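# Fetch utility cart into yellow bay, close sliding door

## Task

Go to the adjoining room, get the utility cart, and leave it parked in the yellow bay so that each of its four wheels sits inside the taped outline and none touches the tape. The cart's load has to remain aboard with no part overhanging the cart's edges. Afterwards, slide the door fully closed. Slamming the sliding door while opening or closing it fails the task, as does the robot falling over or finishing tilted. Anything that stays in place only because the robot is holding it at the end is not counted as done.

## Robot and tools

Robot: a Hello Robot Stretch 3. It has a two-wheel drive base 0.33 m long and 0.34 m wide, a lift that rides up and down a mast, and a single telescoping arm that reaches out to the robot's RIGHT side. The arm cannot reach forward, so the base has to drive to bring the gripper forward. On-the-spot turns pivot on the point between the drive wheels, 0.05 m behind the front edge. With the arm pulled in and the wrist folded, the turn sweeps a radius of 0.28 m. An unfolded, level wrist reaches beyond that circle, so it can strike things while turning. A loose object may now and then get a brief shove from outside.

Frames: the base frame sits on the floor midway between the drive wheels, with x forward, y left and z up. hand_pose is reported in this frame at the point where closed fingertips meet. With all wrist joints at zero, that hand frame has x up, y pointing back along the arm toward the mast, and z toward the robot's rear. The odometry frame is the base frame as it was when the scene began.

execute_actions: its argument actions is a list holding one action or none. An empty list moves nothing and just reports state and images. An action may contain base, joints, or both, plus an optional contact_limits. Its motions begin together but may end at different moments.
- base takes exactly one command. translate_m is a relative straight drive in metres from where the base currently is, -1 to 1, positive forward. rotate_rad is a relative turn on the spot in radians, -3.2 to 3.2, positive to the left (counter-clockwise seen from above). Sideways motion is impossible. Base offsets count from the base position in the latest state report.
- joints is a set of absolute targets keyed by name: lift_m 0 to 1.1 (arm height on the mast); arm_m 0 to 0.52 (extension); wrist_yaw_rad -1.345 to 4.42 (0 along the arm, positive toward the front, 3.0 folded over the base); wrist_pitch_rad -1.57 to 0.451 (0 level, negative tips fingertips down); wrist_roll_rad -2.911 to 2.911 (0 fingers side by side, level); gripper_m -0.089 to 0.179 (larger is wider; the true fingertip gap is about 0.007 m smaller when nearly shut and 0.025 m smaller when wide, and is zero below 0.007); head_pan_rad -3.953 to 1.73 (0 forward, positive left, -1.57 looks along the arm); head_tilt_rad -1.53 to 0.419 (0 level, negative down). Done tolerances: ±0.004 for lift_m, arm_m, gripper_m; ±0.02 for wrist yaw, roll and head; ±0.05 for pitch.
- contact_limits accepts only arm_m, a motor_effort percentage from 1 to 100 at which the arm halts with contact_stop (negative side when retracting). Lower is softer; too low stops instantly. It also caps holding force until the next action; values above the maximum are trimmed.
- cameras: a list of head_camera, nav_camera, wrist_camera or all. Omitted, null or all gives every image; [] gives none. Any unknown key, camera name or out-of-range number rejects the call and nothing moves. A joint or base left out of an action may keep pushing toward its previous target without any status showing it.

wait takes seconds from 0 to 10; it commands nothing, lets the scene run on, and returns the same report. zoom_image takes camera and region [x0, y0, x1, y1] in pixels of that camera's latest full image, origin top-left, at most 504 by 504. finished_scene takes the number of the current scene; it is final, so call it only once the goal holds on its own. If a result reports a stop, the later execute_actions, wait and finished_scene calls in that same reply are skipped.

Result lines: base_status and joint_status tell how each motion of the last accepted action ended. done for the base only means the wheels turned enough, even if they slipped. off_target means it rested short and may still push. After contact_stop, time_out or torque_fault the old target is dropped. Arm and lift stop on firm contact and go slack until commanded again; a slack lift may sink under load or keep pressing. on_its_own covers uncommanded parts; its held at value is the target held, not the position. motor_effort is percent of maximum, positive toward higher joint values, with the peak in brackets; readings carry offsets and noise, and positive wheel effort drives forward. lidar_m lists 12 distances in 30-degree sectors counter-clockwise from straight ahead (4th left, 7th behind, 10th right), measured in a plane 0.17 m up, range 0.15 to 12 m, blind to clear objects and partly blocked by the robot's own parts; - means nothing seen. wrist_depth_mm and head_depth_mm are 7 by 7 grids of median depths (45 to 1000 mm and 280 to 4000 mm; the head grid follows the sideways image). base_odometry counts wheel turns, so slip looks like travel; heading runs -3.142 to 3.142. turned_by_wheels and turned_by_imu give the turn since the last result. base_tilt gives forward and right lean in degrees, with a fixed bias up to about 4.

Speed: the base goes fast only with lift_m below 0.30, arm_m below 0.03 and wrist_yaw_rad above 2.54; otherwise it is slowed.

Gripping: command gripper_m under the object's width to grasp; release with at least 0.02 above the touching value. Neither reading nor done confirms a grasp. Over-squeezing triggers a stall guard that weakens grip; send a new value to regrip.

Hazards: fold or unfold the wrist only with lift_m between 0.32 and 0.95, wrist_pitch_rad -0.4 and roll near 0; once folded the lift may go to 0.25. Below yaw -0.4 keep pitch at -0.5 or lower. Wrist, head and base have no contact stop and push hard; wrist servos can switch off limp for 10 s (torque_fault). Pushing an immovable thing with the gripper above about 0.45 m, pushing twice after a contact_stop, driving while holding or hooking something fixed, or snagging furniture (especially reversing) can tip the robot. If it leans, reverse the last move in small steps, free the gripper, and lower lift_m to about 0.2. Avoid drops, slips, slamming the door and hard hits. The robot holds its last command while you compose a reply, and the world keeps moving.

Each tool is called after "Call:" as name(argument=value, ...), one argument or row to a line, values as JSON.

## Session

Call:
execute_actions(
  actions=[],
)

Scene clock: 0.00 s.
base_odometry: x=+0.000 y=+0.000 heading=+0.000 (m, m, rad; odometry frame)
turned_by_wheels: +0.000 (rad since the last result)
turned_by_imu: +0.000 (rad since the last result)
base_tilt: forward=-2.4 right=+2.4 (deg)
lidar_m: 2.41 1.44 1.17 1.15 1.22 1.38 1.36 1.16 0.90 0.88 0.93 1.36
head_depth_mm: 1946 2280 2284 2277 2314 2290 2193 / 1947 2295 2300 2314 2317 2335 2186 / 1945 2340 2335 2345 2376 2397 2175 / 1542 2335 2365 2387 2364 2388 2176 / 1946 2393 2391 2434 2416 2437 2181 / 1942 2403 2422 2427 2457 2449 2187 / 1945 2420 2442 2469 2476 2463 2174
base_status: not commanded
joint_positions: lift_m=+0.302 arm_m=+0.002 wrist_yaw_rad=+3.123 wrist_pitch_rad=-0.610 wrist_roll_rad=+0.013 gripper_m=+0.037 head_pan_rad=+0.009 head_tilt_rad=+0.007
joint_status: not commanded
motor_effort: left_wheel=+0 right_wheel=+0 lift_m=+21 arm_m=+0 wrist_yaw_rad=+0 wrist_pitch_rad=+8 wrist_roll_rad=+0 gripper_m=+1 head_pan_rad=+1 head_tilt_rad=+3 (%)
hand_pose: x=-0.0175 y=+0.0494 z=+0.2739 quat_wxyz=(+0.220, +0.681, +0.205, +0.668) (m; base frame)
wrist_depth_mm: - - - 964 916 889 840 / 841 812 - 763 755 713 703 / 688 680 673 636 618 606 592 / 592 578 567 561 541 536 511 / 518 516 - - 489 458 457 / 452 - - - - 418 405 / 409 - - - 380 373 365
pictures: head_camera (sideways: a quarter turn clockwise sets it upright), nav_camera (sideways: a quarter turn counterclockwise sets it upright), wrist_camera
Images, in order (width x height): head_camera 896x504, nav_camera 672x504, wrist_camera 644x364.

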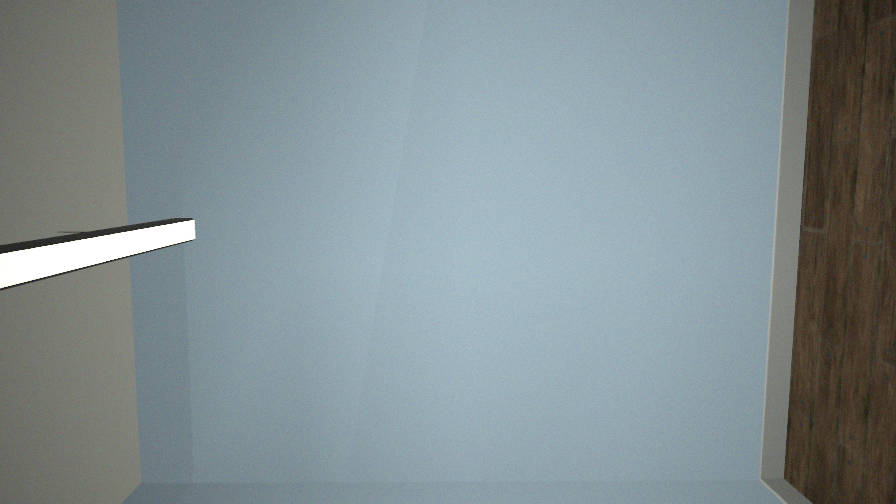

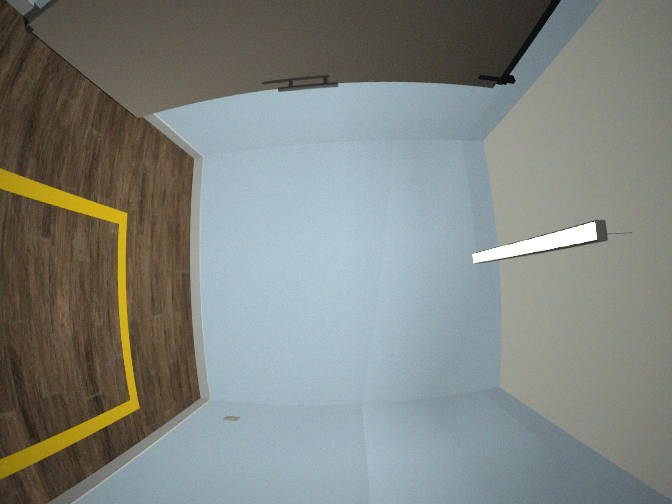

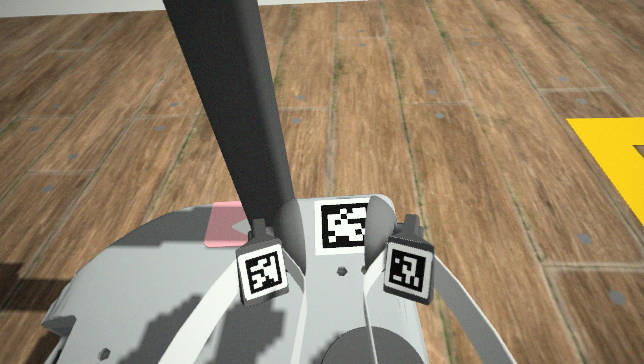

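Call:
execute_actions(
  actions=[
    {"joints":{"head_pan_rad":1.5,"head_tilt_rad":-0.4}},
  ],
)

Scene clock: 3.47 s.
base_odometry: x=+0.000 y=+0.000 heading=+0.000 (m, m, rad; odometry frame)
turned_by_wheels: +0.000 (rad since the last result)
turned_by_imu: +0.000 (rad since the last result)
base_tilt: forward=-2.3 right=+2.4 (deg)
lidar_m: 2.41 1.43 1.17 1.15 1.22 1.38 1.36 1.16 0.89 0.88 0.94 1.36
head_depth_mm: 945 1010 1097 1183 1286 1418 1372 / 950 1016 1097 1200 1308 1445 1373 / 945 1024 1106 1196 1313 1443 1378 / 949 1023 1111 1209 1308 1455 1389 / 953 1028 1106 1207 1325 1464 1377 / 954 1027 1111 1212 1323 1463 1381 / 955 1024 1116 1213 1333 1478 1387
base_status: not commanded
joint_positions: lift_m=+0.302 arm_m=+0.002 wrist_yaw_rad=+3.123 wrist_pitch_rad=-0.610 wrist_roll_rad=+0.013 gripper_m=+0.037 head_pan_rad=+1.493 head_tilt_rad=-0.395
joint_status: all done
motor_effort: left_wheel=+0(0) right_wheel=+0(0) lift_m=+21(21) arm_m=+0(0) wrist_yaw_rad=+0(0) wrist_pitch_rad=+8(8) wrist_roll_rad=+0(0) gripper_m=+0(0) head_pan_rad=+4(51) head_tilt_rad=-3(37) (%)
hand_pose: x=-0.0175 y=+0.0494 z=+0.2739 quat_wxyz=(+0.220, +0.681, +0.205, +0.668) (m; base frame)
wrist_depth_mm: - - - 954 932 884 845 / 865 837 - 771 757 715 695 / 702 694 665 636 622 608 591 / 584 565 570 550 544 523 515 / 513 515 - - 473 462 453 / 456 - - - - 415 409 / 402 - - - 378 378 366
pictures: head_camera (sideways: a quarter turn clockwise sets it upright), nav_camera (sideways: a quarter turn counterclockwise sets it upright), wrist_camera
Images, in order (width x height): head_camera 896x504, nav_camera 672x504, wrist_camera 644x364.

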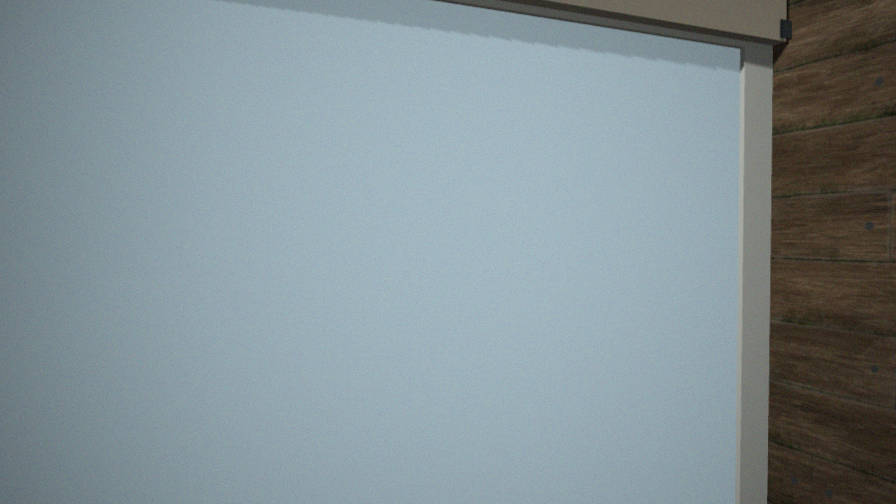

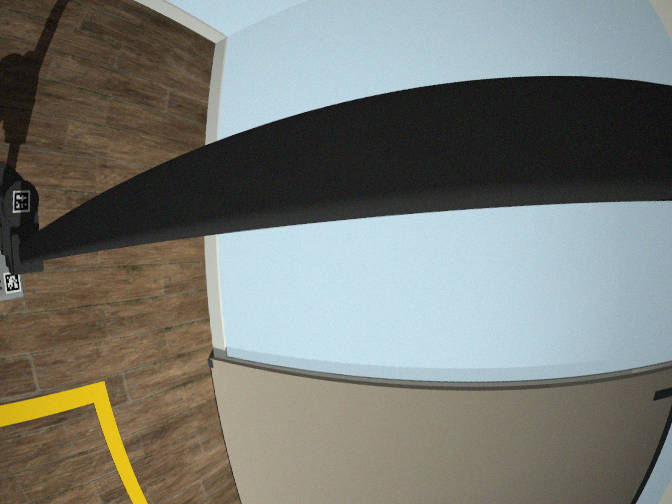

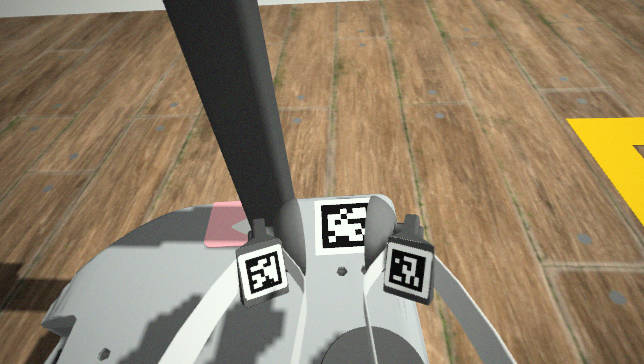

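Call:
execute_actions(
  actions=[
    {"base":{"rotate_rad":0.28},"joints":{"lift_m":0.26,"head_pan_rad":0.9,"head_tilt_rad":-0.5}},
  ],
  cameras=[],
)

Call:
execute_actions(
  actions=[
    {"base":{"translate_m":1.0}},
  ],
  cameras=["head_camera","nav_camera"],
)

Scene clock: 16.97 s.
base_odometry: x=+0.000 y=+0.000 heading=+0.280 (m, m, rad; odometry frame)
turned_by_wheels: +0.280 (rad since the last result)
turned_by_imu: +0.281 (rad since the last result)
base_tilt: forward=-2.4 right=+2.4 (deg)
lidar_m: 1.98 1.20 1.15 1.15 1.41 1.35 1.36 0.97 0.88 0.89 1.09 2.14
head_depth_mm: 1018 1118 1238 1410 1597 1547 1278 / 993 1091 1203 1342 1517 1540 1286 / 982 1073 1190 1314 1475 1547 1284 / 985 1075 1181 1308 1484 1548 1289 / 961 1043 1146 1263 1415 1529 1292 / 938 1020 1103 1227 1359 1482 1297 / 910 985 1074 1180 1307 1457 1291
base_status: done
joint_positions: lift_m=+0.261 arm_m=+0.002 wrist_yaw_rad=+3.123 wrist_pitch_rad=-0.610 wrist_roll_rad=+0.013 gripper_m=+0.037 head_pan_rad=+0.907 head_tilt_rad=-0.494
joint_status: all done
motor_effort: left_wheel=-1(6) right_wheel=+1(5) lift_m=+11(16) arm_m=+0(1) wrist_yaw_rad=+0(0) wrist_pitch_rad=+8(8) wrist_roll_rad=-1(0) gripper_m=-1(1) head_pan_rad=-2(44) head_tilt_rad=-3(17) (%)
hand_pose: x=-0.0175 y=+0.0494 z=+0.2327 quat_wxyz=(+0.221, +0.681, +0.205, +0.668) (m; base frame)
wrist_depth_mm: - 943 - 873 835 797 775 / 745 737 - 699 668 658 628 / 633 601 587 577 555 550 531 / 530 535 - - 486 474 464 / 463 - - - 430 415 413 / - - - - - 371 365 / - - - - - 335 329
pictures: none
No camera images: the call's "cameras" was empty. Leave "cameras" out to get every camera's image.

Scene clock: 22.07 s.
base_odometry: x=+0.961 y=+0.276 heading=+0.280 (m, m, rad; odometry frame)
turned_by_wheels: +0.000 (rad since the last result)
turned_by_imu: -0.001 (rad since the last result)
base_tilt: forward=-2.3 right=+2.3 (deg)
lidar_m: 1.38 0.82 0.74 0.74 0.98 1.94 2.13 1.36 1.23 1.24 1.52 1.48
head_depth_mm: 679 743 804 943 1116 1345 1281 / 658 723 802 894 1016 1177 1282 / 641 701 773 860 976 1121 1244 / 624 679 747 827 933 1068 1213 / 606 659 725 801 895 1019 1176 / 589 640 697 773 860 971 1118 / 574 623 675 746 829 928 1064
base_status: done
joint_positions: lift_m=+0.261 arm_m=+0.002 wrist_yaw_rad=+3.123 wrist_pitch_rad=-0.610 wrist_roll_rad=+0.013 gripper_m=+0.037 head_pan_rad=+0.907 head_tilt_rad=-0.494
joint_status: not commanded
motor_effort: left_wheel=-2(5) right_wheel=+2(7) lift_m=+12(11) arm_m=+1(0) wrist_yaw_rad=+0(0) wrist_pitch_rad=+8(8) wrist_roll_rad=+0(0) gripper_m=+0(1) head_pan_rad=-3(5) head_tilt_rad=-3(3) (%)
hand_pose: x=-0.0175 y=+0.0494 z=+0.2327 quat_wxyz=(+0.221, +0.681, +0.205, +0.668) (m; base frame)
wrist_depth_mm: - 946 - 782 733 683 646 / 775 720 - 691 660 649 627 / 625 602 583 584 565 550 531 / 528 534 - - 487 470 459 / 473 - - - 426 416 407 / - - - - - 373 369 / - - - - - 334 332
pictures: head_camera (sideways: a quarter turn clockwise sets it upright), nav_camera (sideways: a quarter turn counterclockwise sets it upright)
Images, in order (width x height): head_camera 896x504, nav_camera 672x504.

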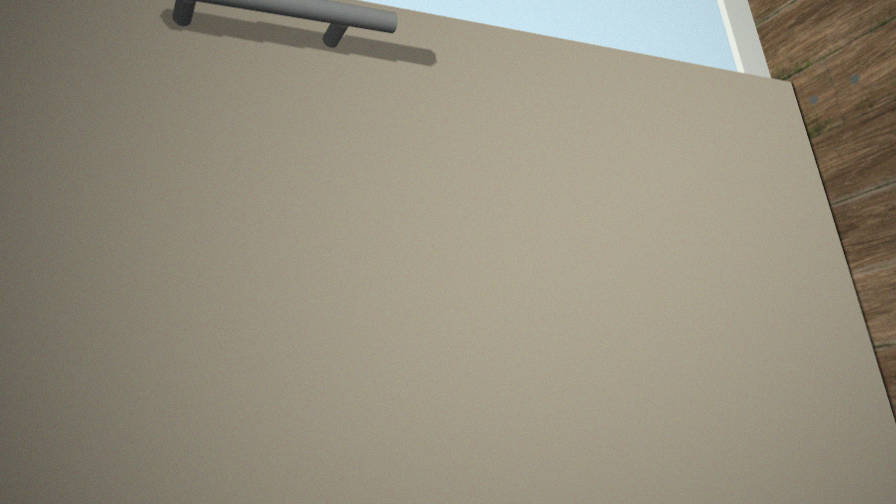

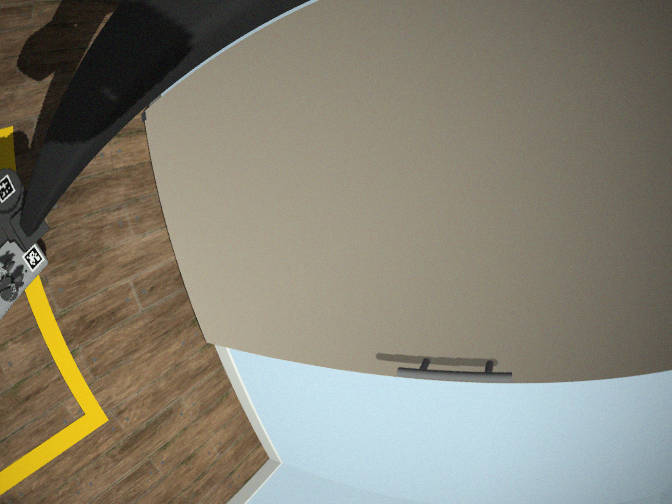

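Call:
execute_actions(
  actions=[
    {"base":{"rotate_rad":-0.1}},
  ],
  cameras=[],
)

Call:
execute_actions(
  actions=[
    {"base":{"translate_m":1.0}},
  ],
  cameras=[],
)

Call:
execute_actions(
  actions=[
    {"base":{"rotate_rad":2.96},"joints":{"head_pan_rad":-1.0,"head_tilt_rad":-0.7}},
  ],
)

Scene clock: 30.37 s.
base_odometry: x=+0.961 y=+0.276 heading=+0.180 (m, m, rad; odometry frame)
turned_by_wheels: -0.100 (rad since the last result)
turned_by_imu: -0.100 (rad since the last result)
base_tilt: forward=-2.4 right=+2.4 (deg)
lidar_m: 1.48 0.86 0.74 0.74 0.86 1.59 2.29 1.43 1.23 1.23 1.42 1.48
head_depth_mm: 757 865 975 1098 1262 1442 1280 / 702 759 829 962 1124 1345 1282 / 674 737 813 906 1032 1183 1293 / 647 705 775 859 968 1104 1230 / 622 677 742 821 914 1039 1192 / 601 650 709 783 865 975 1111 / 579 626 681 746 828 922 1049
base_status: done
joint_positions: lift_m=+0.261 arm_m=+0.002 wrist_yaw_rad=+3.123 wrist_pitch_rad=-0.610 wrist_roll_rad=+0.013 gripper_m=+0.037 head_pan_rad=+0.907 head_tilt_rad=-0.494
joint_status: not commanded
motor_effort: left_wheel=+2(5) right_wheel=-3(4) lift_m=+11(12) arm_m=+0(1) wrist_yaw_rad=+0(0) wrist_pitch_rad=+8(8) wrist_roll_rad=+0(0) gripper_m=+0(0) head_pan_rad=-3(4) head_tilt_rad=-3(3) (%)
hand_pose: x=-0.0175 y=+0.0494 z=+0.2326 quat_wxyz=(+0.221, +0.681, +0.205, +0.668) (m; base frame)
wrist_depth_mm: 983 886 - 775 738 703 661 / 756 733 - 692 665 651 646 / 625 605 593 581 573 548 525 / 526 528 - - 483 482 460 / 474 - - - 430 409 412 / - - - - - 372 367 / - - - - - 334 330
pictures: none
No camera images: the call's "cameras" was empty. Leave "cameras" out to get every camera's image.

Scene clock: 35.47 s.
base_odometry: x=+1.945 y=+0.455 heading=+0.180 (m, m, rad; odometry frame)
turned_by_wheels: +0.000 (rad since the last result)
turned_by_imu: -0.001 (rad since the last result)
base_tilt: forward=-2.3 right=+2.4 (deg)
lidar_m: 0.52 0.59 0.54 0.54 0.63 0.97 3.02 1.72 1.49 1.04 0.60 0.52
head_depth_mm: 527 580 648 725 802 877 949 / 504 554 614 691 784 920 1081 / 483 529 585 653 737 848 1000 / 464 507 556 618 695 793 921 / 448 487 533 587 656 742 859 / 431 469 509 561 623 702 799 / 416 449 489 536 592 664 750
base_status: done
joint_positions: lift_m=+0.261 arm_m=+0.002 wrist_yaw_rad=+3.123 wrist_pitch_rad=-0.610 wrist_roll_rad=+0.013 gripper_m=+0.037 head_pan_rad=+0.907 head_tilt_rad=-0.494
joint_status: not commanded
motor_effort: left_wheel=+2(8) right_wheel=-2(5) lift_m=+11(11) arm_m=+1(1) wrist_yaw_rad=+0(0) wrist_pitch_rad=+8(8) wrist_roll_rad=+0(0) gripper_m=+0(0) head_pan_rad=-5(3) head_tilt_rad=-3(3) (%)
hand_pose: x=-0.0175 y=+0.0494 z=+0.2326 quat_wxyz=(+0.221, +0.681, +0.205, +0.668) (m; base frame)
wrist_depth_mm: 654 619 - 584 544 524 499 / 742 685 - 633 612 560 533 / 624 604 589 581 565 552 530 / 538 528 - - 483 475 465 / 477 - - - 427 417 408 / - - - - - 373 368 / - - - - - 338 330
pictures: none
No camera images: the call's "cameras" was empty. Leave "cameras" out to get every camera's image.

Scene clock: 38.53 s.
base_odometry: x=+1.945 y=+0.455 heading=+3.140 (m, m, rad; odometry frame)
turned_by_wheels: +2.960 (rad since the last result)
turned_by_imu: +2.966 (rad since the last result)
base_tilt: forward=-2.4 right=+2.4 (deg)
lidar_m: 2.71 1.99 1.51 1.48 0.69 0.53 0.52 0.54 0.56 0.54 0.58 0.74
head_depth_mm: 456 503 563 636 730 863 1046 / 486 540 608 695 807 970 1120 / 519 582 660 764 908 1114 1172 / 515 581 667 777 941 1207 1171 / 525 598 682 854 1062 1307 1173 / 532 670 797 977 1268 1353 1178 / 635 744 901 1144 1484 1370 1177
base_status: done
joint_positions: lift_m=+0.261 arm_m=+0.002 wrist_yaw_rad=+3.123 wrist_pitch_rad=-0.610 wrist_roll_rad=+0.013 gripper_m=+0.037 head_pan_rad=-0.993 head_tilt_rad=-0.691
joint_status: all done
motor_effort: left_wheel=-2(7) right_wheel=+2(8) lift_m=+12(11) arm_m=+0(1) wrist_yaw_rad=+0(0) wrist_pitch_rad=+8(8) wrist_roll_rad=+0(0) gripper_m=-1(0) head_pan_rad=-4(49) head_tilt_rad=-5(25) (%)
hand_pose: x=-0.0175 y=+0.0493 z=+0.2326 quat_wxyz=(+0.221, +0.681, +0.205, +0.668) (m; base frame)
wrist_depth_mm: 572 781 - 861 824 797 766 / 558 694 - 684 679 654 632 / 551 618 582 578 568 537 532 / 515 541 - - 480 469 457 / 473 - - - 425 416 409 / - - - - - 374 366 / - - - - - 336 332
pictures: head_camera (sideways: a quarter turn clockwise sets it upright), nav_camera (sideways: a quarter turn counterclockwise sets it upright), wrist_camera
Images, in order (width x height): head_camera 896x504, nav_camera 672x504, wrist_camera 644x364.

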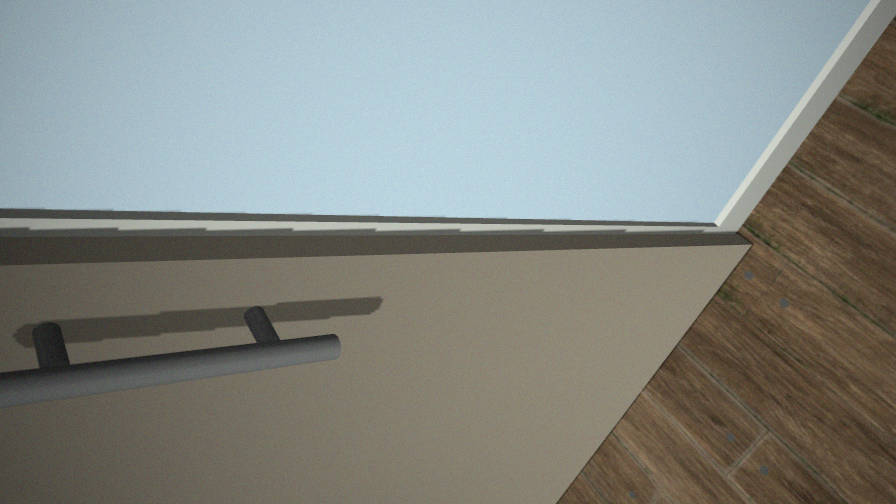

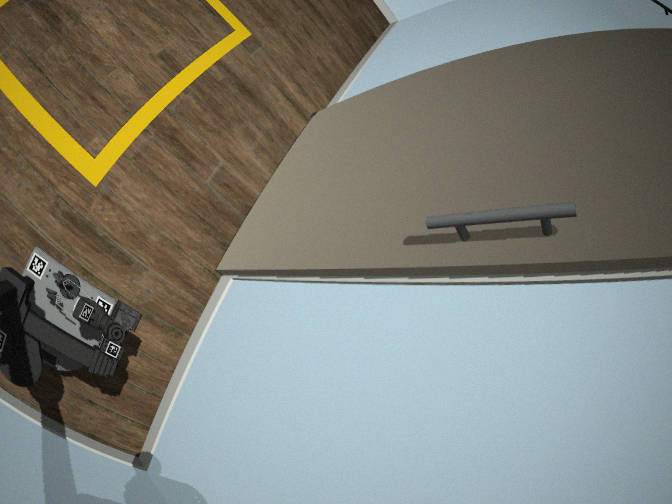

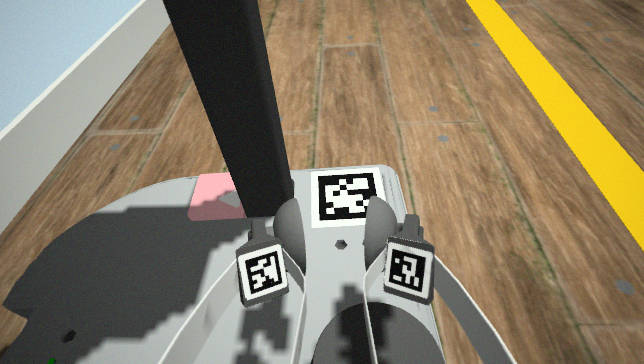

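Call:
execute_actions(
  actions=[
    {"base":{"rotate_rad":-0.05},"joints":{"lift_m":0.36,"wrist_pitch_rad":-0.4,"wrist_roll_rad":0,"gripper_m":0.0}},
  ],
  cameras=[],
)

Call:
execute_actions(
  actions=[
    {"joints":{"wrist_yaw_rad":1.25,"arm_m":0.28,"head_pan_rad":-1.2,"head_tilt_rad":-0.8}},
  ],
)

Scene clock: 50.00 s.
base_odometry: x=+1.945 y=+0.455 heading=+3.090 (m, m, rad; odometry frame)
turned_by_wheels: -0.050 (rad since the last result)
turned_by_imu: -0.050 (rad since the last result)
base_tilt: forward=-2.4 right=+2.3 (deg)
lidar_m: 2.18 2.08 1.54 1.48 0.73 0.53 0.52 0.53 0.56 0.54 0.57 0.70
head_depth_mm: 447 494 551 625 721 852 1043 / 473 525 592 678 794 955 1123 / 502 563 639 741 882 1091 1162 / 528 592 674 781 942 1193 1172 / 512 582 677 808 1001 1272 1170 / 514 586 742 912 1166 1352 1177 / 594 692 831 1041 1396 1366 1181
base_status: done
joint_positions: lift_m=+0.359 arm_m=+0.002 wrist_yaw_rad=+3.123 wrist_pitch_rad=-0.419 wrist_roll_rad=+0.004 gripper_m=+0.000 head_pan_rad=-0.993 head_tilt_rad=-0.692
joint_status: all done
motor_effort: left_wheel=+1(4) right_wheel=-2(3) lift_m=+30(30) arm_m=+1(1) wrist_yaw_rad=+0(0) wrist_pitch_rad=+11(13) wrist_roll_rad=-2(0) gripper_m=-2(91) head_pan_rad=-4(5) head_tilt_rad=-5(5) (%)
hand_pose: x=-0.0170 y=+0.0775 z=+0.3720 quat_wxyz=(+0.154, +0.694, +0.140, +0.689) (m; base frame)
wrist_depth_mm: 604 833 - - - - - / 593 853 - - - - - / 589 846 - - - 959 939 / 595 760 837 803 784 775 742 / 575 697 669 - 654 649 623 / 559 584 583 548 560 549 539 / 506 529 - - 482 486 476
pictures: none
No camera images: the call's "cameras" was empty. Leave "cameras" out to get every camera's image.

Scene clock: 53.27 s.
base_odometry: x=+1.945 y=+0.455 heading=+3.090 (m, m, rad; odometry frame)
turned_by_wheels: +0.000 (rad since the last result)
turned_by_imu: +0.000 (rad since the last result)
base_tilt: forward=-2.4 right=+2.4 (deg)
lidar_m: 2.18 2.08 1.53 1.48 0.73 0.53 0.52 0.54 0.56 0.54 0.57 0.70
head_depth_mm: 433 489 562 662 800 1073 1119 / 449 512 591 701 859 1179 1136 / 468 535 622 746 914 1215 1133 / 487 560 659 797 1004 1251 1138 / 508 589 700 857 1067 1273 1137 / 530 599 691 825 1083 1301 1140 / 505 583 703 892 1216 1301 1144
base_status: not commanded
joint_positions: lift_m=+0.359 arm_m=+0.280 wrist_yaw_rad=+1.251 wrist_pitch_rad=-0.419 wrist_roll_rad=+0.002 gripper_m=+0.000 head_pan_rad=-1.193 head_tilt_rad=-0.790
joint_status: all done
motor_effort: left_wheel=+2(2) right_wheel=-2(2) lift_m=+30(29) arm_m=+4(5) wrist_yaw_rad=-1(2) wrist_pitch_rad=+12(12) wrist_roll_rad=-1(2) gripper_m=-2(3) head_pan_rad=-4(25) head_tilt_rad=-6(19) (%)
hand_pose: x=+0.1915 y=-0.4954 z=+0.3720 quat_wxyz=(+0.647, +0.524, -0.475, +0.285) (m; base frame)
wrist_depth_mm: - - 584 268 146 101 76 / - - - 297 155 104 79 / - - - 324 165 109 81 / 882 833 808 363 177 114 84 / 697 688 679 - 178 120 87 / 605 584 586 506 176 126 90 / 522 504 497 487 247 131 94
pictures: head_camera (sideways: a quarter turn clockwise sets it upright), nav_camera (sideways: a quarter turn counterclockwise sets it upright), wrist_camera
Images, in order (width x height): head_camera 896x504, nav_camera 672x504, wrist_camera 644x364.

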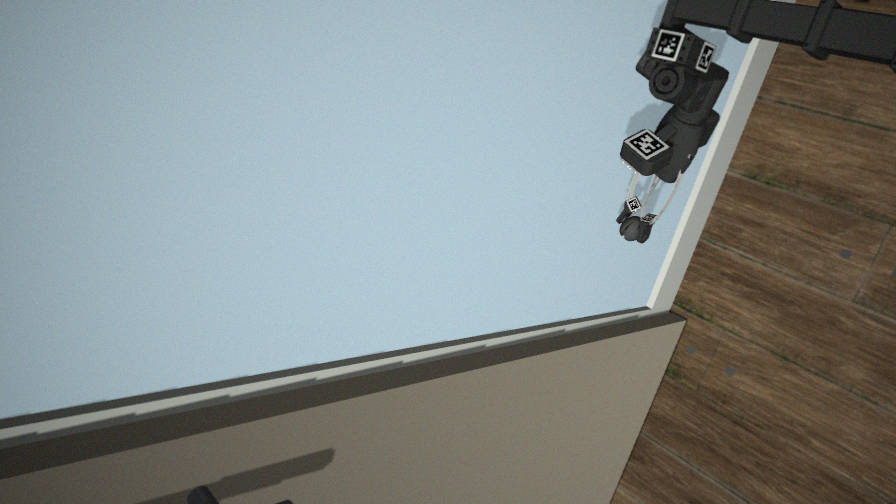

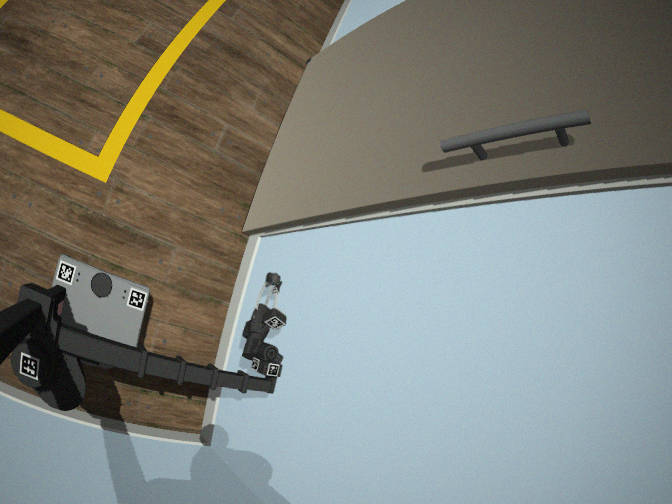

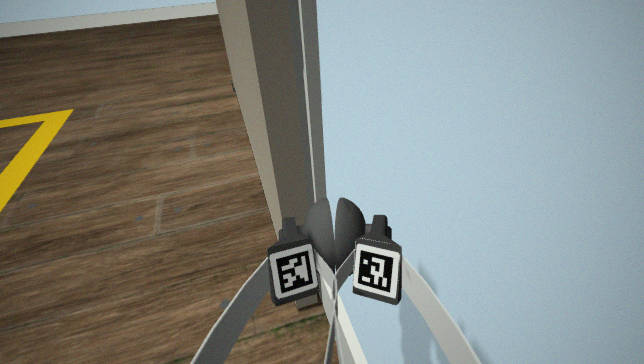

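Call:
execute_actions(
  actions=[
    {"base":{"translate_m":0.09},"joints":{"arm_m":0.275}},
  ],
)

Scene clock: 57.67 s.
base_odometry: x=+1.855 y=+0.460 heading=+3.090 (m, m, rad; odometry frame)
turned_by_wheels: +0.000 (rad since the last result)
turned_by_imu: +0.000 (rad since the last result)
base_tilt: forward=-2.4 right=+2.4 (deg)
lidar_m: 2.18 2.09 1.53 1.48 0.85 0.63 0.60 0.63 0.56 0.54 0.57 0.70
head_depth_mm: 434 490 563 662 805 1059 1123 / 451 512 593 703 859 1192 1128 / 469 535 624 750 914 1215 1131 / 489 563 659 798 994 1247 1134 / 493 560 646 776 984 1252 1135 / 473 552 660 821 1086 1302 1134 / 471 536 705 891 1211 1295 1144
base_status: done
joint_positions: lift_m=+0.359 arm_m=+0.275 wrist_yaw_rad=+1.251 wrist_pitch_rad=-0.419 wrist_roll_rad=+0.002 gripper_m=+0.000 head_pan_rad=-1.193 head_tilt_rad=-0.790
joint_status: all done
motor_effort: left_wheel=+2(4) right_wheel=-3(3) lift_m=+30(30) arm_m=-3(4) wrist_yaw_rad=+0(1) wrist_pitch_rad=+11(12) wrist_roll_rad=-1(1) gripper_m=-3(2) head_pan_rad=-4(4) head_tilt_rad=-6(6) (%)
hand_pose: x=+0.1915 y=-0.4910 z=+0.3720 quat_wxyz=(+0.647, +0.524, -0.475, +0.285) (m; base frame)
wrist_depth_mm: - - 679 204 155 107 81 / - - - 222 165 111 84 / - - - 248 176 116 86 / 861 844 808 277 188 121 89 / 703 700 685 - 189 127 92 / 608 573 580 369 186 134 96 / 509 510 503 449 263 140 100
pictures: head_camera (sideways: a quarter turn clockwise sets it upright), nav_camera (sideways: a quarter turn counterclockwise sets it upright), wrist_camera
Images, in order (width x height): head_camera 896x504, nav_camera 672x504, wrist_camera 644x364.

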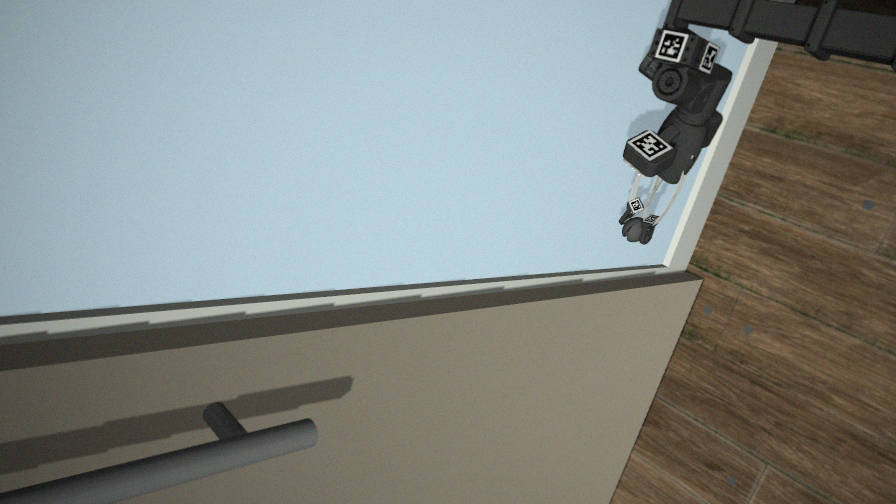

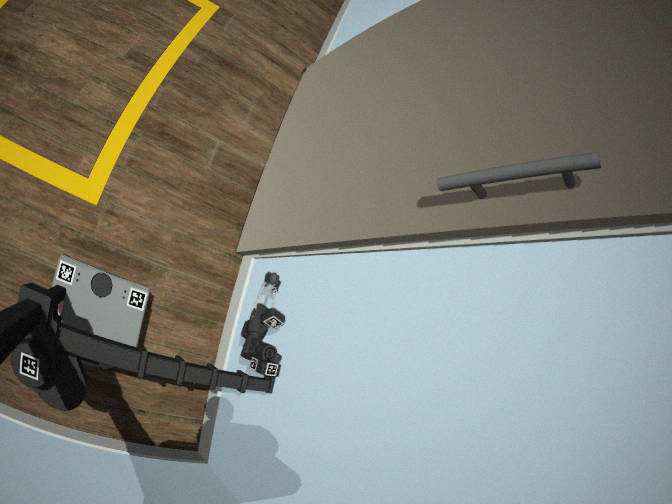

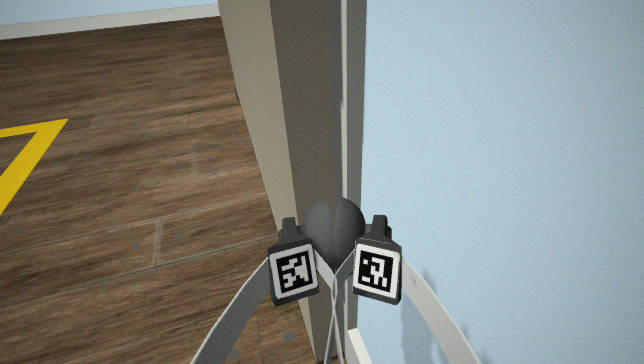

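Call:
execute_actions(
  actions=[
    {"base":{"translate_m":0.10},"joints":{"arm_m":0.268,"wrist_yaw_rad":1.25}},
  ],
)

Scene clock: 62.53 s.
base_odometry: x=+1.755 y=+0.465 heading=+3.090 (m, m, rad; odometry frame)
turned_by_wheels: +0.000 (rad since the last result)
turned_by_imu: +0.000 (rad since the last result)
base_tilt: forward=-2.4 right=+2.4 (deg)
lidar_m: 2.18 2.09 1.53 1.48 0.99 0.73 0.71 0.74 0.57 0.55 0.53 0.71
head_depth_mm: 435 491 565 665 805 977 1125 / 451 513 592 704 864 1187 1132 / 466 533 622 748 926 1216 1133 / 449 514 599 731 919 1231 1137 / 453 518 606 763 985 1250 1136 / 425 532 661 821 1090 1290 1142 / 496 583 704 893 1218 1294 1142
base_status: done
joint_positions: lift_m=+0.360 arm_m=+0.268 wrist_yaw_rad=+1.248 wrist_pitch_rad=-0.420 wrist_roll_rad=+0.002 gripper_m=+0.000 head_pan_rad=-1.193 head_tilt_rad=-0.790
joint_status: all done
motor_effort: left_wheel=+1(10) right_wheel=-1(24) lift_m=+26(30) arm_m=-2(2) wrist_yaw_rad=+3(17) wrist_pitch_rad=+12(21) wrist_roll_rad=-1(1) gripper_m=-2(2) head_pan_rad=-4(5) head_tilt_rad=-6(6) (%)
hand_pose: x=+0.1912 y=-0.4844 z=+0.3719 quat_wxyz=(+0.647, +0.524, -0.475, +0.284) (m; base frame)
wrist_depth_mm: - - 790 134 132 113 87 / - - - 148 144 120 91 / - - - 167 157 126 94 / 845 830 829 196 174 132 97 / 700 703 690 - 187 138 100 / 591 588 580 296 200 144 104 / 511 511 500 423 256 151 108
pictures: head_camera (sideways: a quarter turn clockwise sets it upright), nav_camera (sideways: a quarter turn counterclockwise sets it upright), wrist_camera
Images, in order (width x height): head_camera 896x504, nav_camera 672x504, wrist_camera 644x364.

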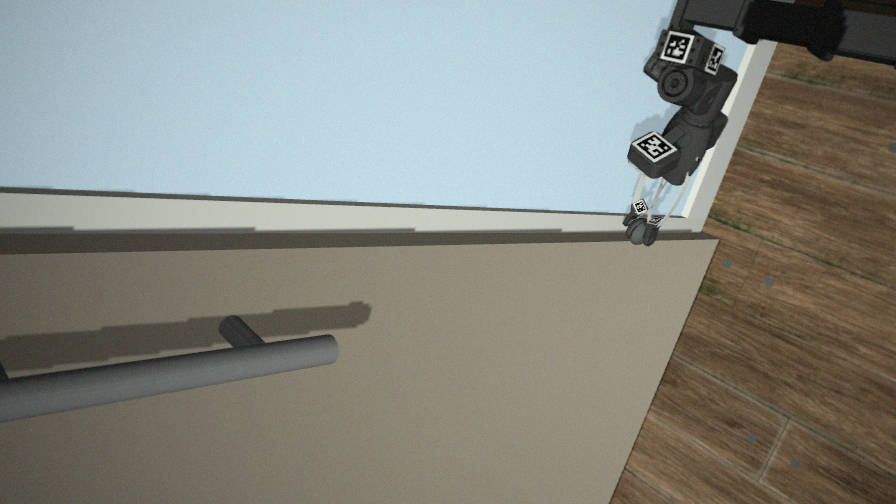

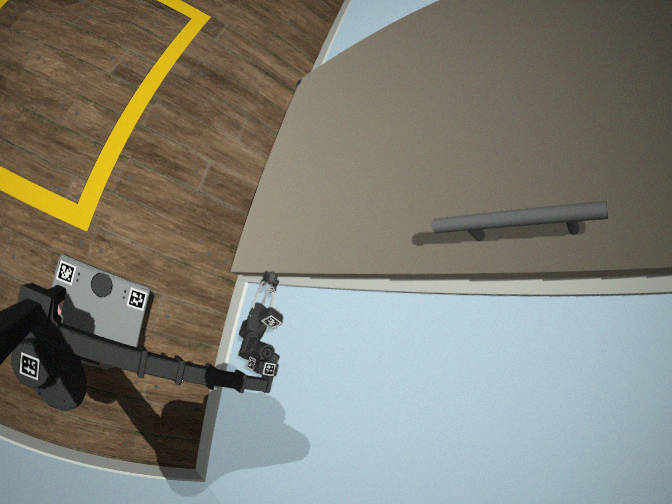

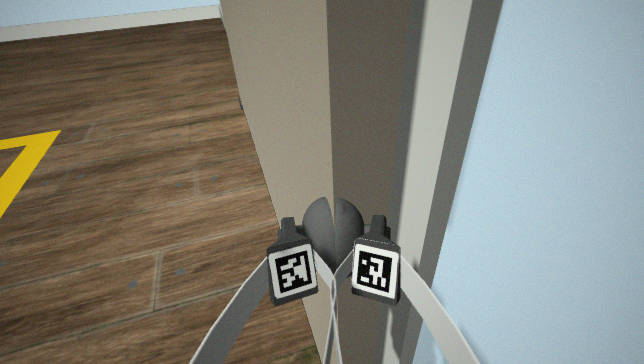

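Call:
execute_actions(
  actions=[
    {"base":{"translate_m":0.15},"joints":{"arm_m":0.285,"wrist_yaw_rad":1.25}},
  ],
)

Scene clock: 67.70 s.
base_odometry: x=+1.605 y=+0.473 heading=+3.090 (m, m, rad; odometry frame)
turned_by_wheels: +0.000 (rad since the last result)
turned_by_imu: -0.041 (rad since the last result)
base_tilt: forward=-2.4 right=+2.4 (deg)
lidar_m: 1.87 2.18 1.56 1.48 1.25 0.89 0.85 0.80 0.57 0.53 0.52 0.67
head_depth_mm: 421 480 559 659 805 1093 1118 / 453 503 576 685 859 1173 1124 / 2854 2267 2031 1716 1430 1245 1135 / 451 519 612 754 948 1219 1138 / 439 508 592 735 946 1243 1140 / 408 488 632 784 1032 1267 1135 / 477 559 672 845 1141 1302 1137
base_status: done
joint_positions: lift_m=+0.360 arm_m=+0.285 wrist_yaw_rad=+1.327 wrist_pitch_rad=-0.428 wrist_roll_rad=-0.001 gripper_m=+0.000 head_pan_rad=-1.193 head_tilt_rad=-0.790
joint_status: wrist_yaw_rad off_target (ended at +1.327, target +1.250); the others done
on_its_own: wrist_yaw_rad is held at +1.313, not at your +1.250, by its stall guard, which is not easing now; wrist_yaw_rad is at rest, and its effort (-17) is outside its rest range (-12 to +12)
motor_effort: left_wheel=-2(5) right_wheel=+8(24) lift_m=+26(26) arm_m=+6(11) wrist_yaw_rad=-17(64) wrist_pitch_rad=+17(22) wrist_roll_rad=+0(1) gripper_m=-6(12) head_pan_rad=-3(4) head_tilt_rad=-6(6) (%)
hand_pose: x=+0.1951 y=-0.4836 z=+0.3701 quat_wxyz=(+0.638, +0.544, -0.451, +0.307) (m; base frame)
wrist_depth_mm: - - - 125 - - - / - - - 138 - - - / - - 971 155 975 947 925 / 852 819 815 174 774 756 738 / 684 681 660 - 650 631 74 / 572 570 574 237 553 548 76 / 509 500 499 430 487 474 78
pictures: head_camera (sideways: a quarter turn clockwise sets it upright), nav_camera (sideways: a quarter turn counterclockwise sets it upright), wrist_camera
Images, in order (width x height): head_camera 896x504, nav_camera 672x504, wrist_camera 644x364.

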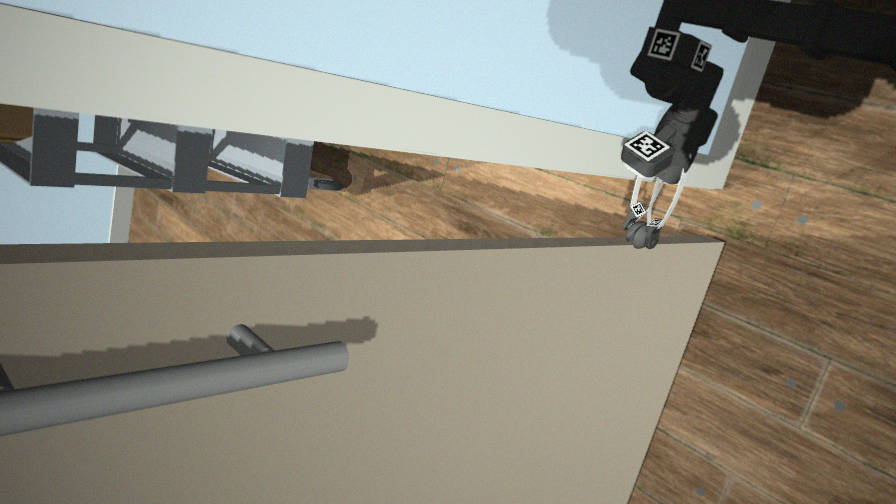

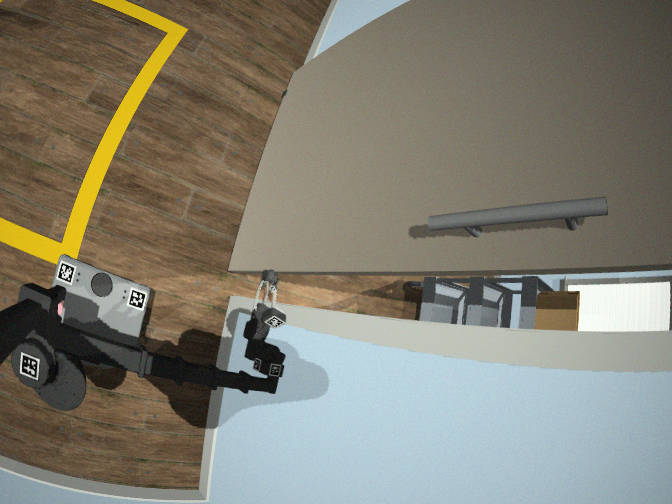

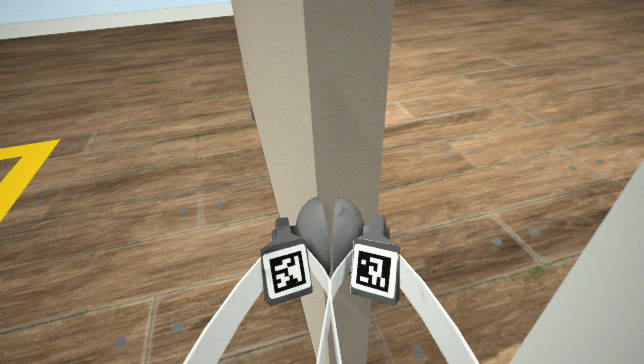

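Call:
execute_actions(
  actions=[
    {"base":{"translate_m":0.12},"joints":{"arm_m":0.28,"wrist_yaw_rad":1.33}},
  ],
)

Scene clock: 73.43 s.
base_odometry: x=+1.486 y=+0.479 heading=+3.090 (m, m, rad; odometry frame)
turned_by_wheels: +0.000 (rad since the last result)
turned_by_imu: +0.000 (rad since the last result)
base_tilt: forward=-2.4 right=+2.4 (deg)
lidar_m: 1.86 2.19 1.56 1.49 1.42 1.01 0.97 0.79 0.56 0.53 0.52 0.66
head_depth_mm: 1587 1906 1948 690 784 1073 1116 / 1678 1924 2027 1759 1479 1195 1130 / 3029 2784 2095 1752 1485 1265 1131 / 450 518 609 746 957 1232 1136 / 436 503 587 728 943 1243 1135 / 401 475 624 779 1021 1275 1139 / 471 552 667 836 1124 1298 1147
base_status: done
joint_positions: lift_m=+0.360 arm_m=+0.280 wrist_yaw_rad=+1.336 wrist_pitch_rad=-0.426 wrist_roll_rad=-0.001 gripper_m=+0.000 head_pan_rad=-1.193 head_tilt_rad=-0.790
joint_status: all done
motor_effort: left_wheel=-1(6) right_wheel=+4(27) lift_m=+26(25) arm_m=-1(4) wrist_yaw_rad=-7(14) wrist_pitch_rad=+16(20) wrist_roll_rad=+0(0) gripper_m=-4(6) head_pan_rad=-4(5) head_tilt_rad=-6(5) (%)
hand_pose: x=+0.1959 y=-0.4773 z=+0.3706 quat_wxyz=(+0.636, +0.545, -0.449, +0.311) (m; base frame)
wrist_depth_mm: - - - 126 - - - / - - - 139 - - - / - - - 156 941 981 938 / 842 841 811 177 771 757 759 / 686 686 674 - 653 636 620 / 589 580 569 242 548 547 545 / 518 503 494 351 485 480 478
pictures: head_camera (sideways: a quarter turn clockwise sets it upright), nav_camera (sideways: a quarter turn counterclockwise sets it upright), wrist_camera
Images, in order (width x height): head_camera 896x504, nav_camera 672x504, wrist_camera 644x364.

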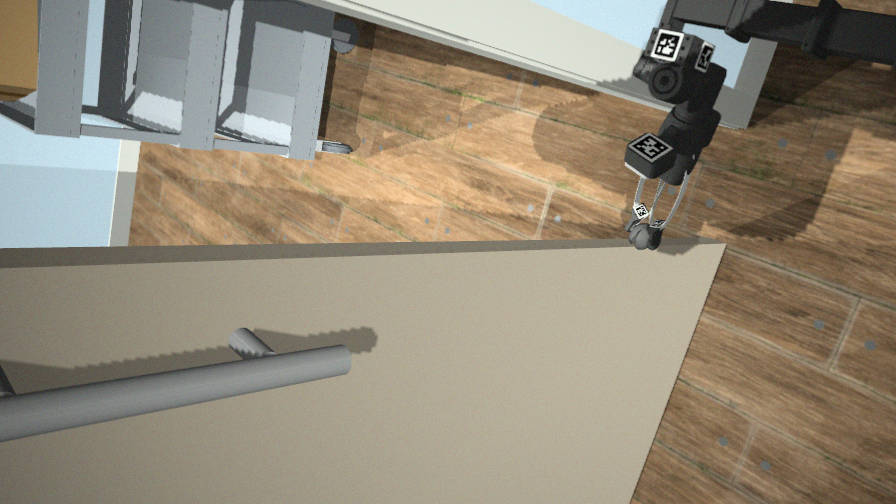

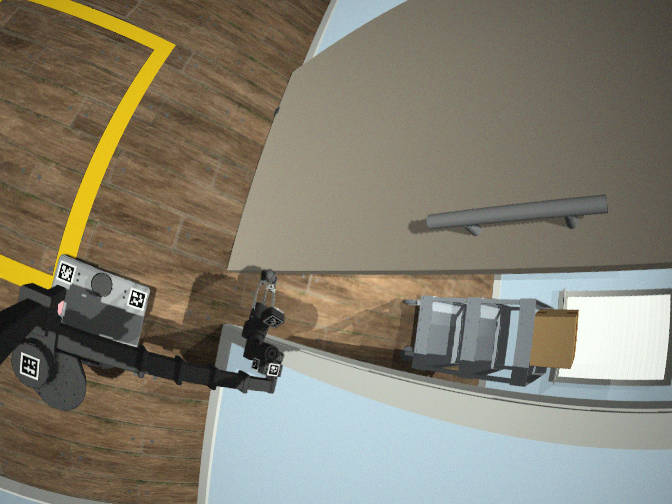

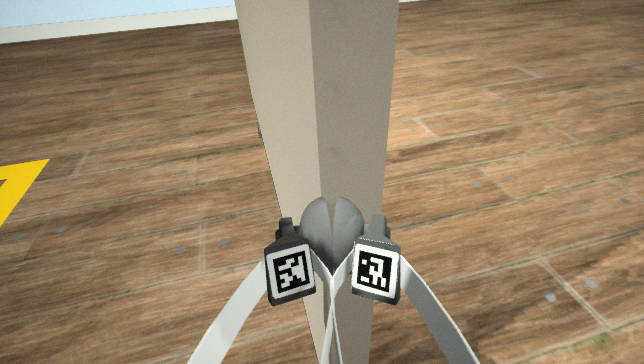

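Call:
execute_actions(
  actions=[
    {"base":{"rotate_rad":0.03},"joints":{"arm_m":0.30,"wrist_yaw_rad":1.33}},
  ],
  cameras=["wrist_camera"],
)

Call:
execute_actions(
  actions=[
    {"base":{"translate_m":0.25},"joints":{"wrist_yaw_rad":1.33}},
  ],
)

Scene clock: 78.50 s.
base_odometry: x=+1.486 y=+0.479 heading=+3.120 (m, m, rad; odometry frame)
turned_by_wheels: +0.030 (rad since the last result)
turned_by_imu: +0.024 (rad since the last result)
base_tilt: forward=-2.3 right=+2.3 (deg)
lidar_m: 2.01 2.14 1.55 1.49 1.38 1.01 0.97 0.77 0.56 0.53 0.53 0.68
head_depth_mm: 1574 1916 1962 1675 784 1088 1125 / 2033 1921 2012 1742 1476 1216 1129 / 3021 2778 2143 1753 1508 1268 1138 / 456 524 620 758 968 1243 1131 / 441 510 595 739 954 1250 1137 / 416 484 637 795 1046 1286 1142 / 481 564 683 861 1170 1297 1144
base_status: done
joint_positions: lift_m=+0.360 arm_m=+0.299 wrist_yaw_rad=+1.364 wrist_pitch_rad=-0.424 wrist_roll_rad=-0.002 gripper_m=+0.000 head_pan_rad=-1.193 head_tilt_rad=-0.790
joint_status: wrist_yaw_rad off_target (ended at +1.364, target +1.330); the others done
on_its_own: wrist_yaw_rad is at rest, and its effort (-43) is outside its rest range (-12 to +12)
motor_effort: left_wheel=+3(13) right_wheel=-5(26) lift_m=+26(25) arm_m=+8(7) wrist_yaw_rad=-43(42) wrist_pitch_rad=+15(22) wrist_roll_rad=+0(0) gripper_m=-9(9) head_pan_rad=-4(4) head_tilt_rad=-6(6) (%)
hand_pose: x=+0.1974 y=-0.4905 z=+0.3710 quat_wxyz=(+0.631, +0.551, -0.442, +0.320) (m; base frame)
wrist_depth_mm: - - - 125 - - - / - - - 137 - - - / - - - 154 968 959 940 / 857 842 833 173 798 772 758 / 684 692 672 - 648 631 622 / 591 587 576 282 543 540 536 / 508 505 503 297 476 478 476
pictures: wrist_camera
Images, in order (width x height): wrist_camera 644x364.

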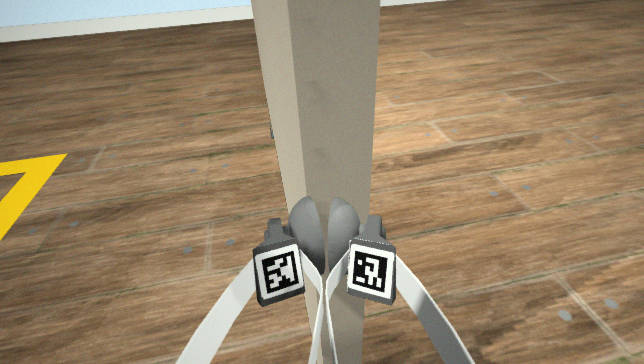

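Scene clock: 82.10 s.
base_odometry: x=+1.236 y=+0.484 heading=+3.120 (m, m, rad; odometry frame)
turned_by_wheels: +0.000 (rad since the last result)
turned_by_imu: -0.016 (rad since the last result)
base_tilt: forward=-2.4 right=+2.4 (deg)
lidar_m: 1.87 2.18 1.56 1.49 1.54 1.27 1.21 0.77 0.59 1.67 0.52 0.66
head_depth_mm: 2698 1910 1962 1751 1485 1232 1123 / 2911 2808 2151 1759 1482 1239 1136 / 2974 2765 2143 1767 1493 1268 1130 / 2955 2493 612 744 940 1231 1137 / 431 498 584 722 928 1241 1137 / 409 469 614 771 1018 1273 1142 / 468 546 658 830 1124 1304 1140
base_status: done
joint_positions: lift_m=+0.360 arm_m=+0.300 wrist_yaw_rad=+1.430 wrist_pitch_rad=-0.429 wrist_roll_rad=-0.002 gripper_m=+0.000 head_pan_rad=-1.193 head_tilt_rad=-0.790
joint_status: wrist_yaw_rad off_target (ended at +1.430, target +1.330)
on_its_own: wrist_yaw_rad is held at +1.428, not at your +1.330, by its stall guard, which is not easing now
motor_effort: left_wheel=-2(8) right_wheel=+5(27) lift_m=+25(26) arm_m=+4(7) wrist_yaw_rad=-2(50) wrist_pitch_rad=+18(24) wrist_roll_rad=+1(1) gripper_m=-7(11) head_pan_rad=-4(3) head_tilt_rad=-6(6) (%)
hand_pose: x=+0.1994 y=-0.4761 z=+0.3700 quat_wxyz=(+0.621, +0.566, -0.422, +0.340) (m; base frame)
wrist_depth_mm: - - - 125 - - - / - - - 137 - - - / - - - 156 953 956 918 / 866 833 815 174 784 779 746 / 696 706 670 - 640 629 625 / 582 580 576 240 550 540 538 / 500 512 493 316 482 484 465
pictures: head_camera (sideways: a quarter turn clockwise sets it upright), nav_camera (sideways: a quarter turn counterclockwise sets it upright), wrist_camera
Images, in order (width x height): head_camera 896x504, nav_camera 672x504, wrist_camera 644x364.

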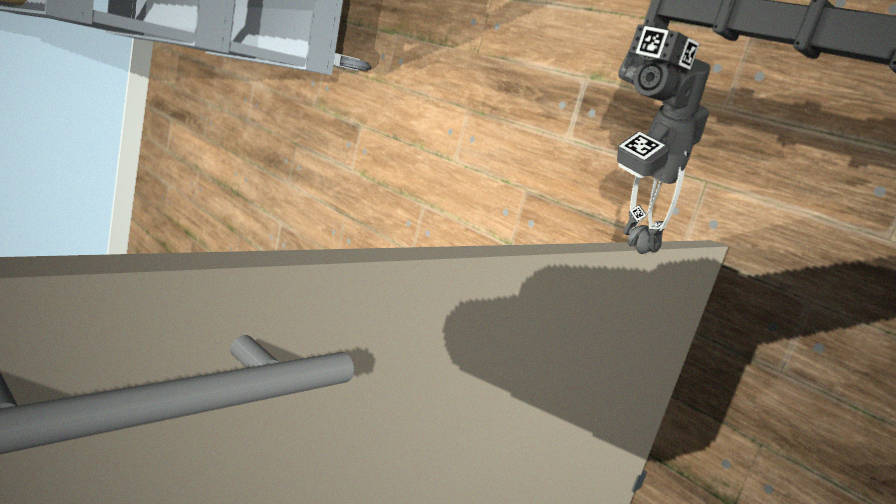

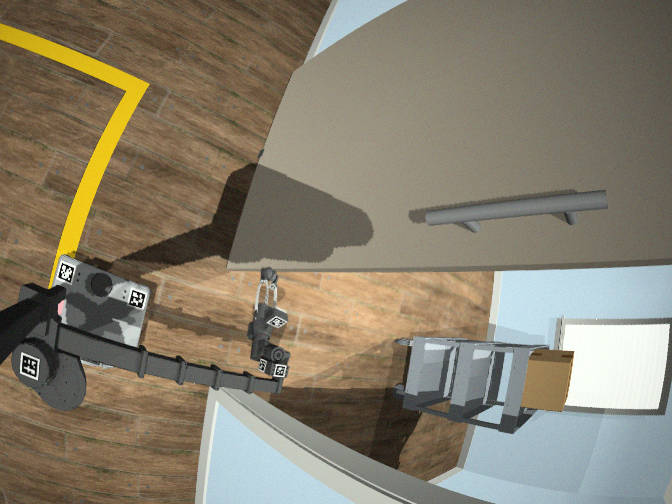

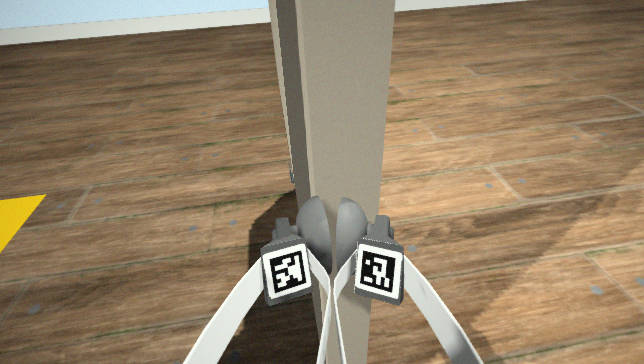

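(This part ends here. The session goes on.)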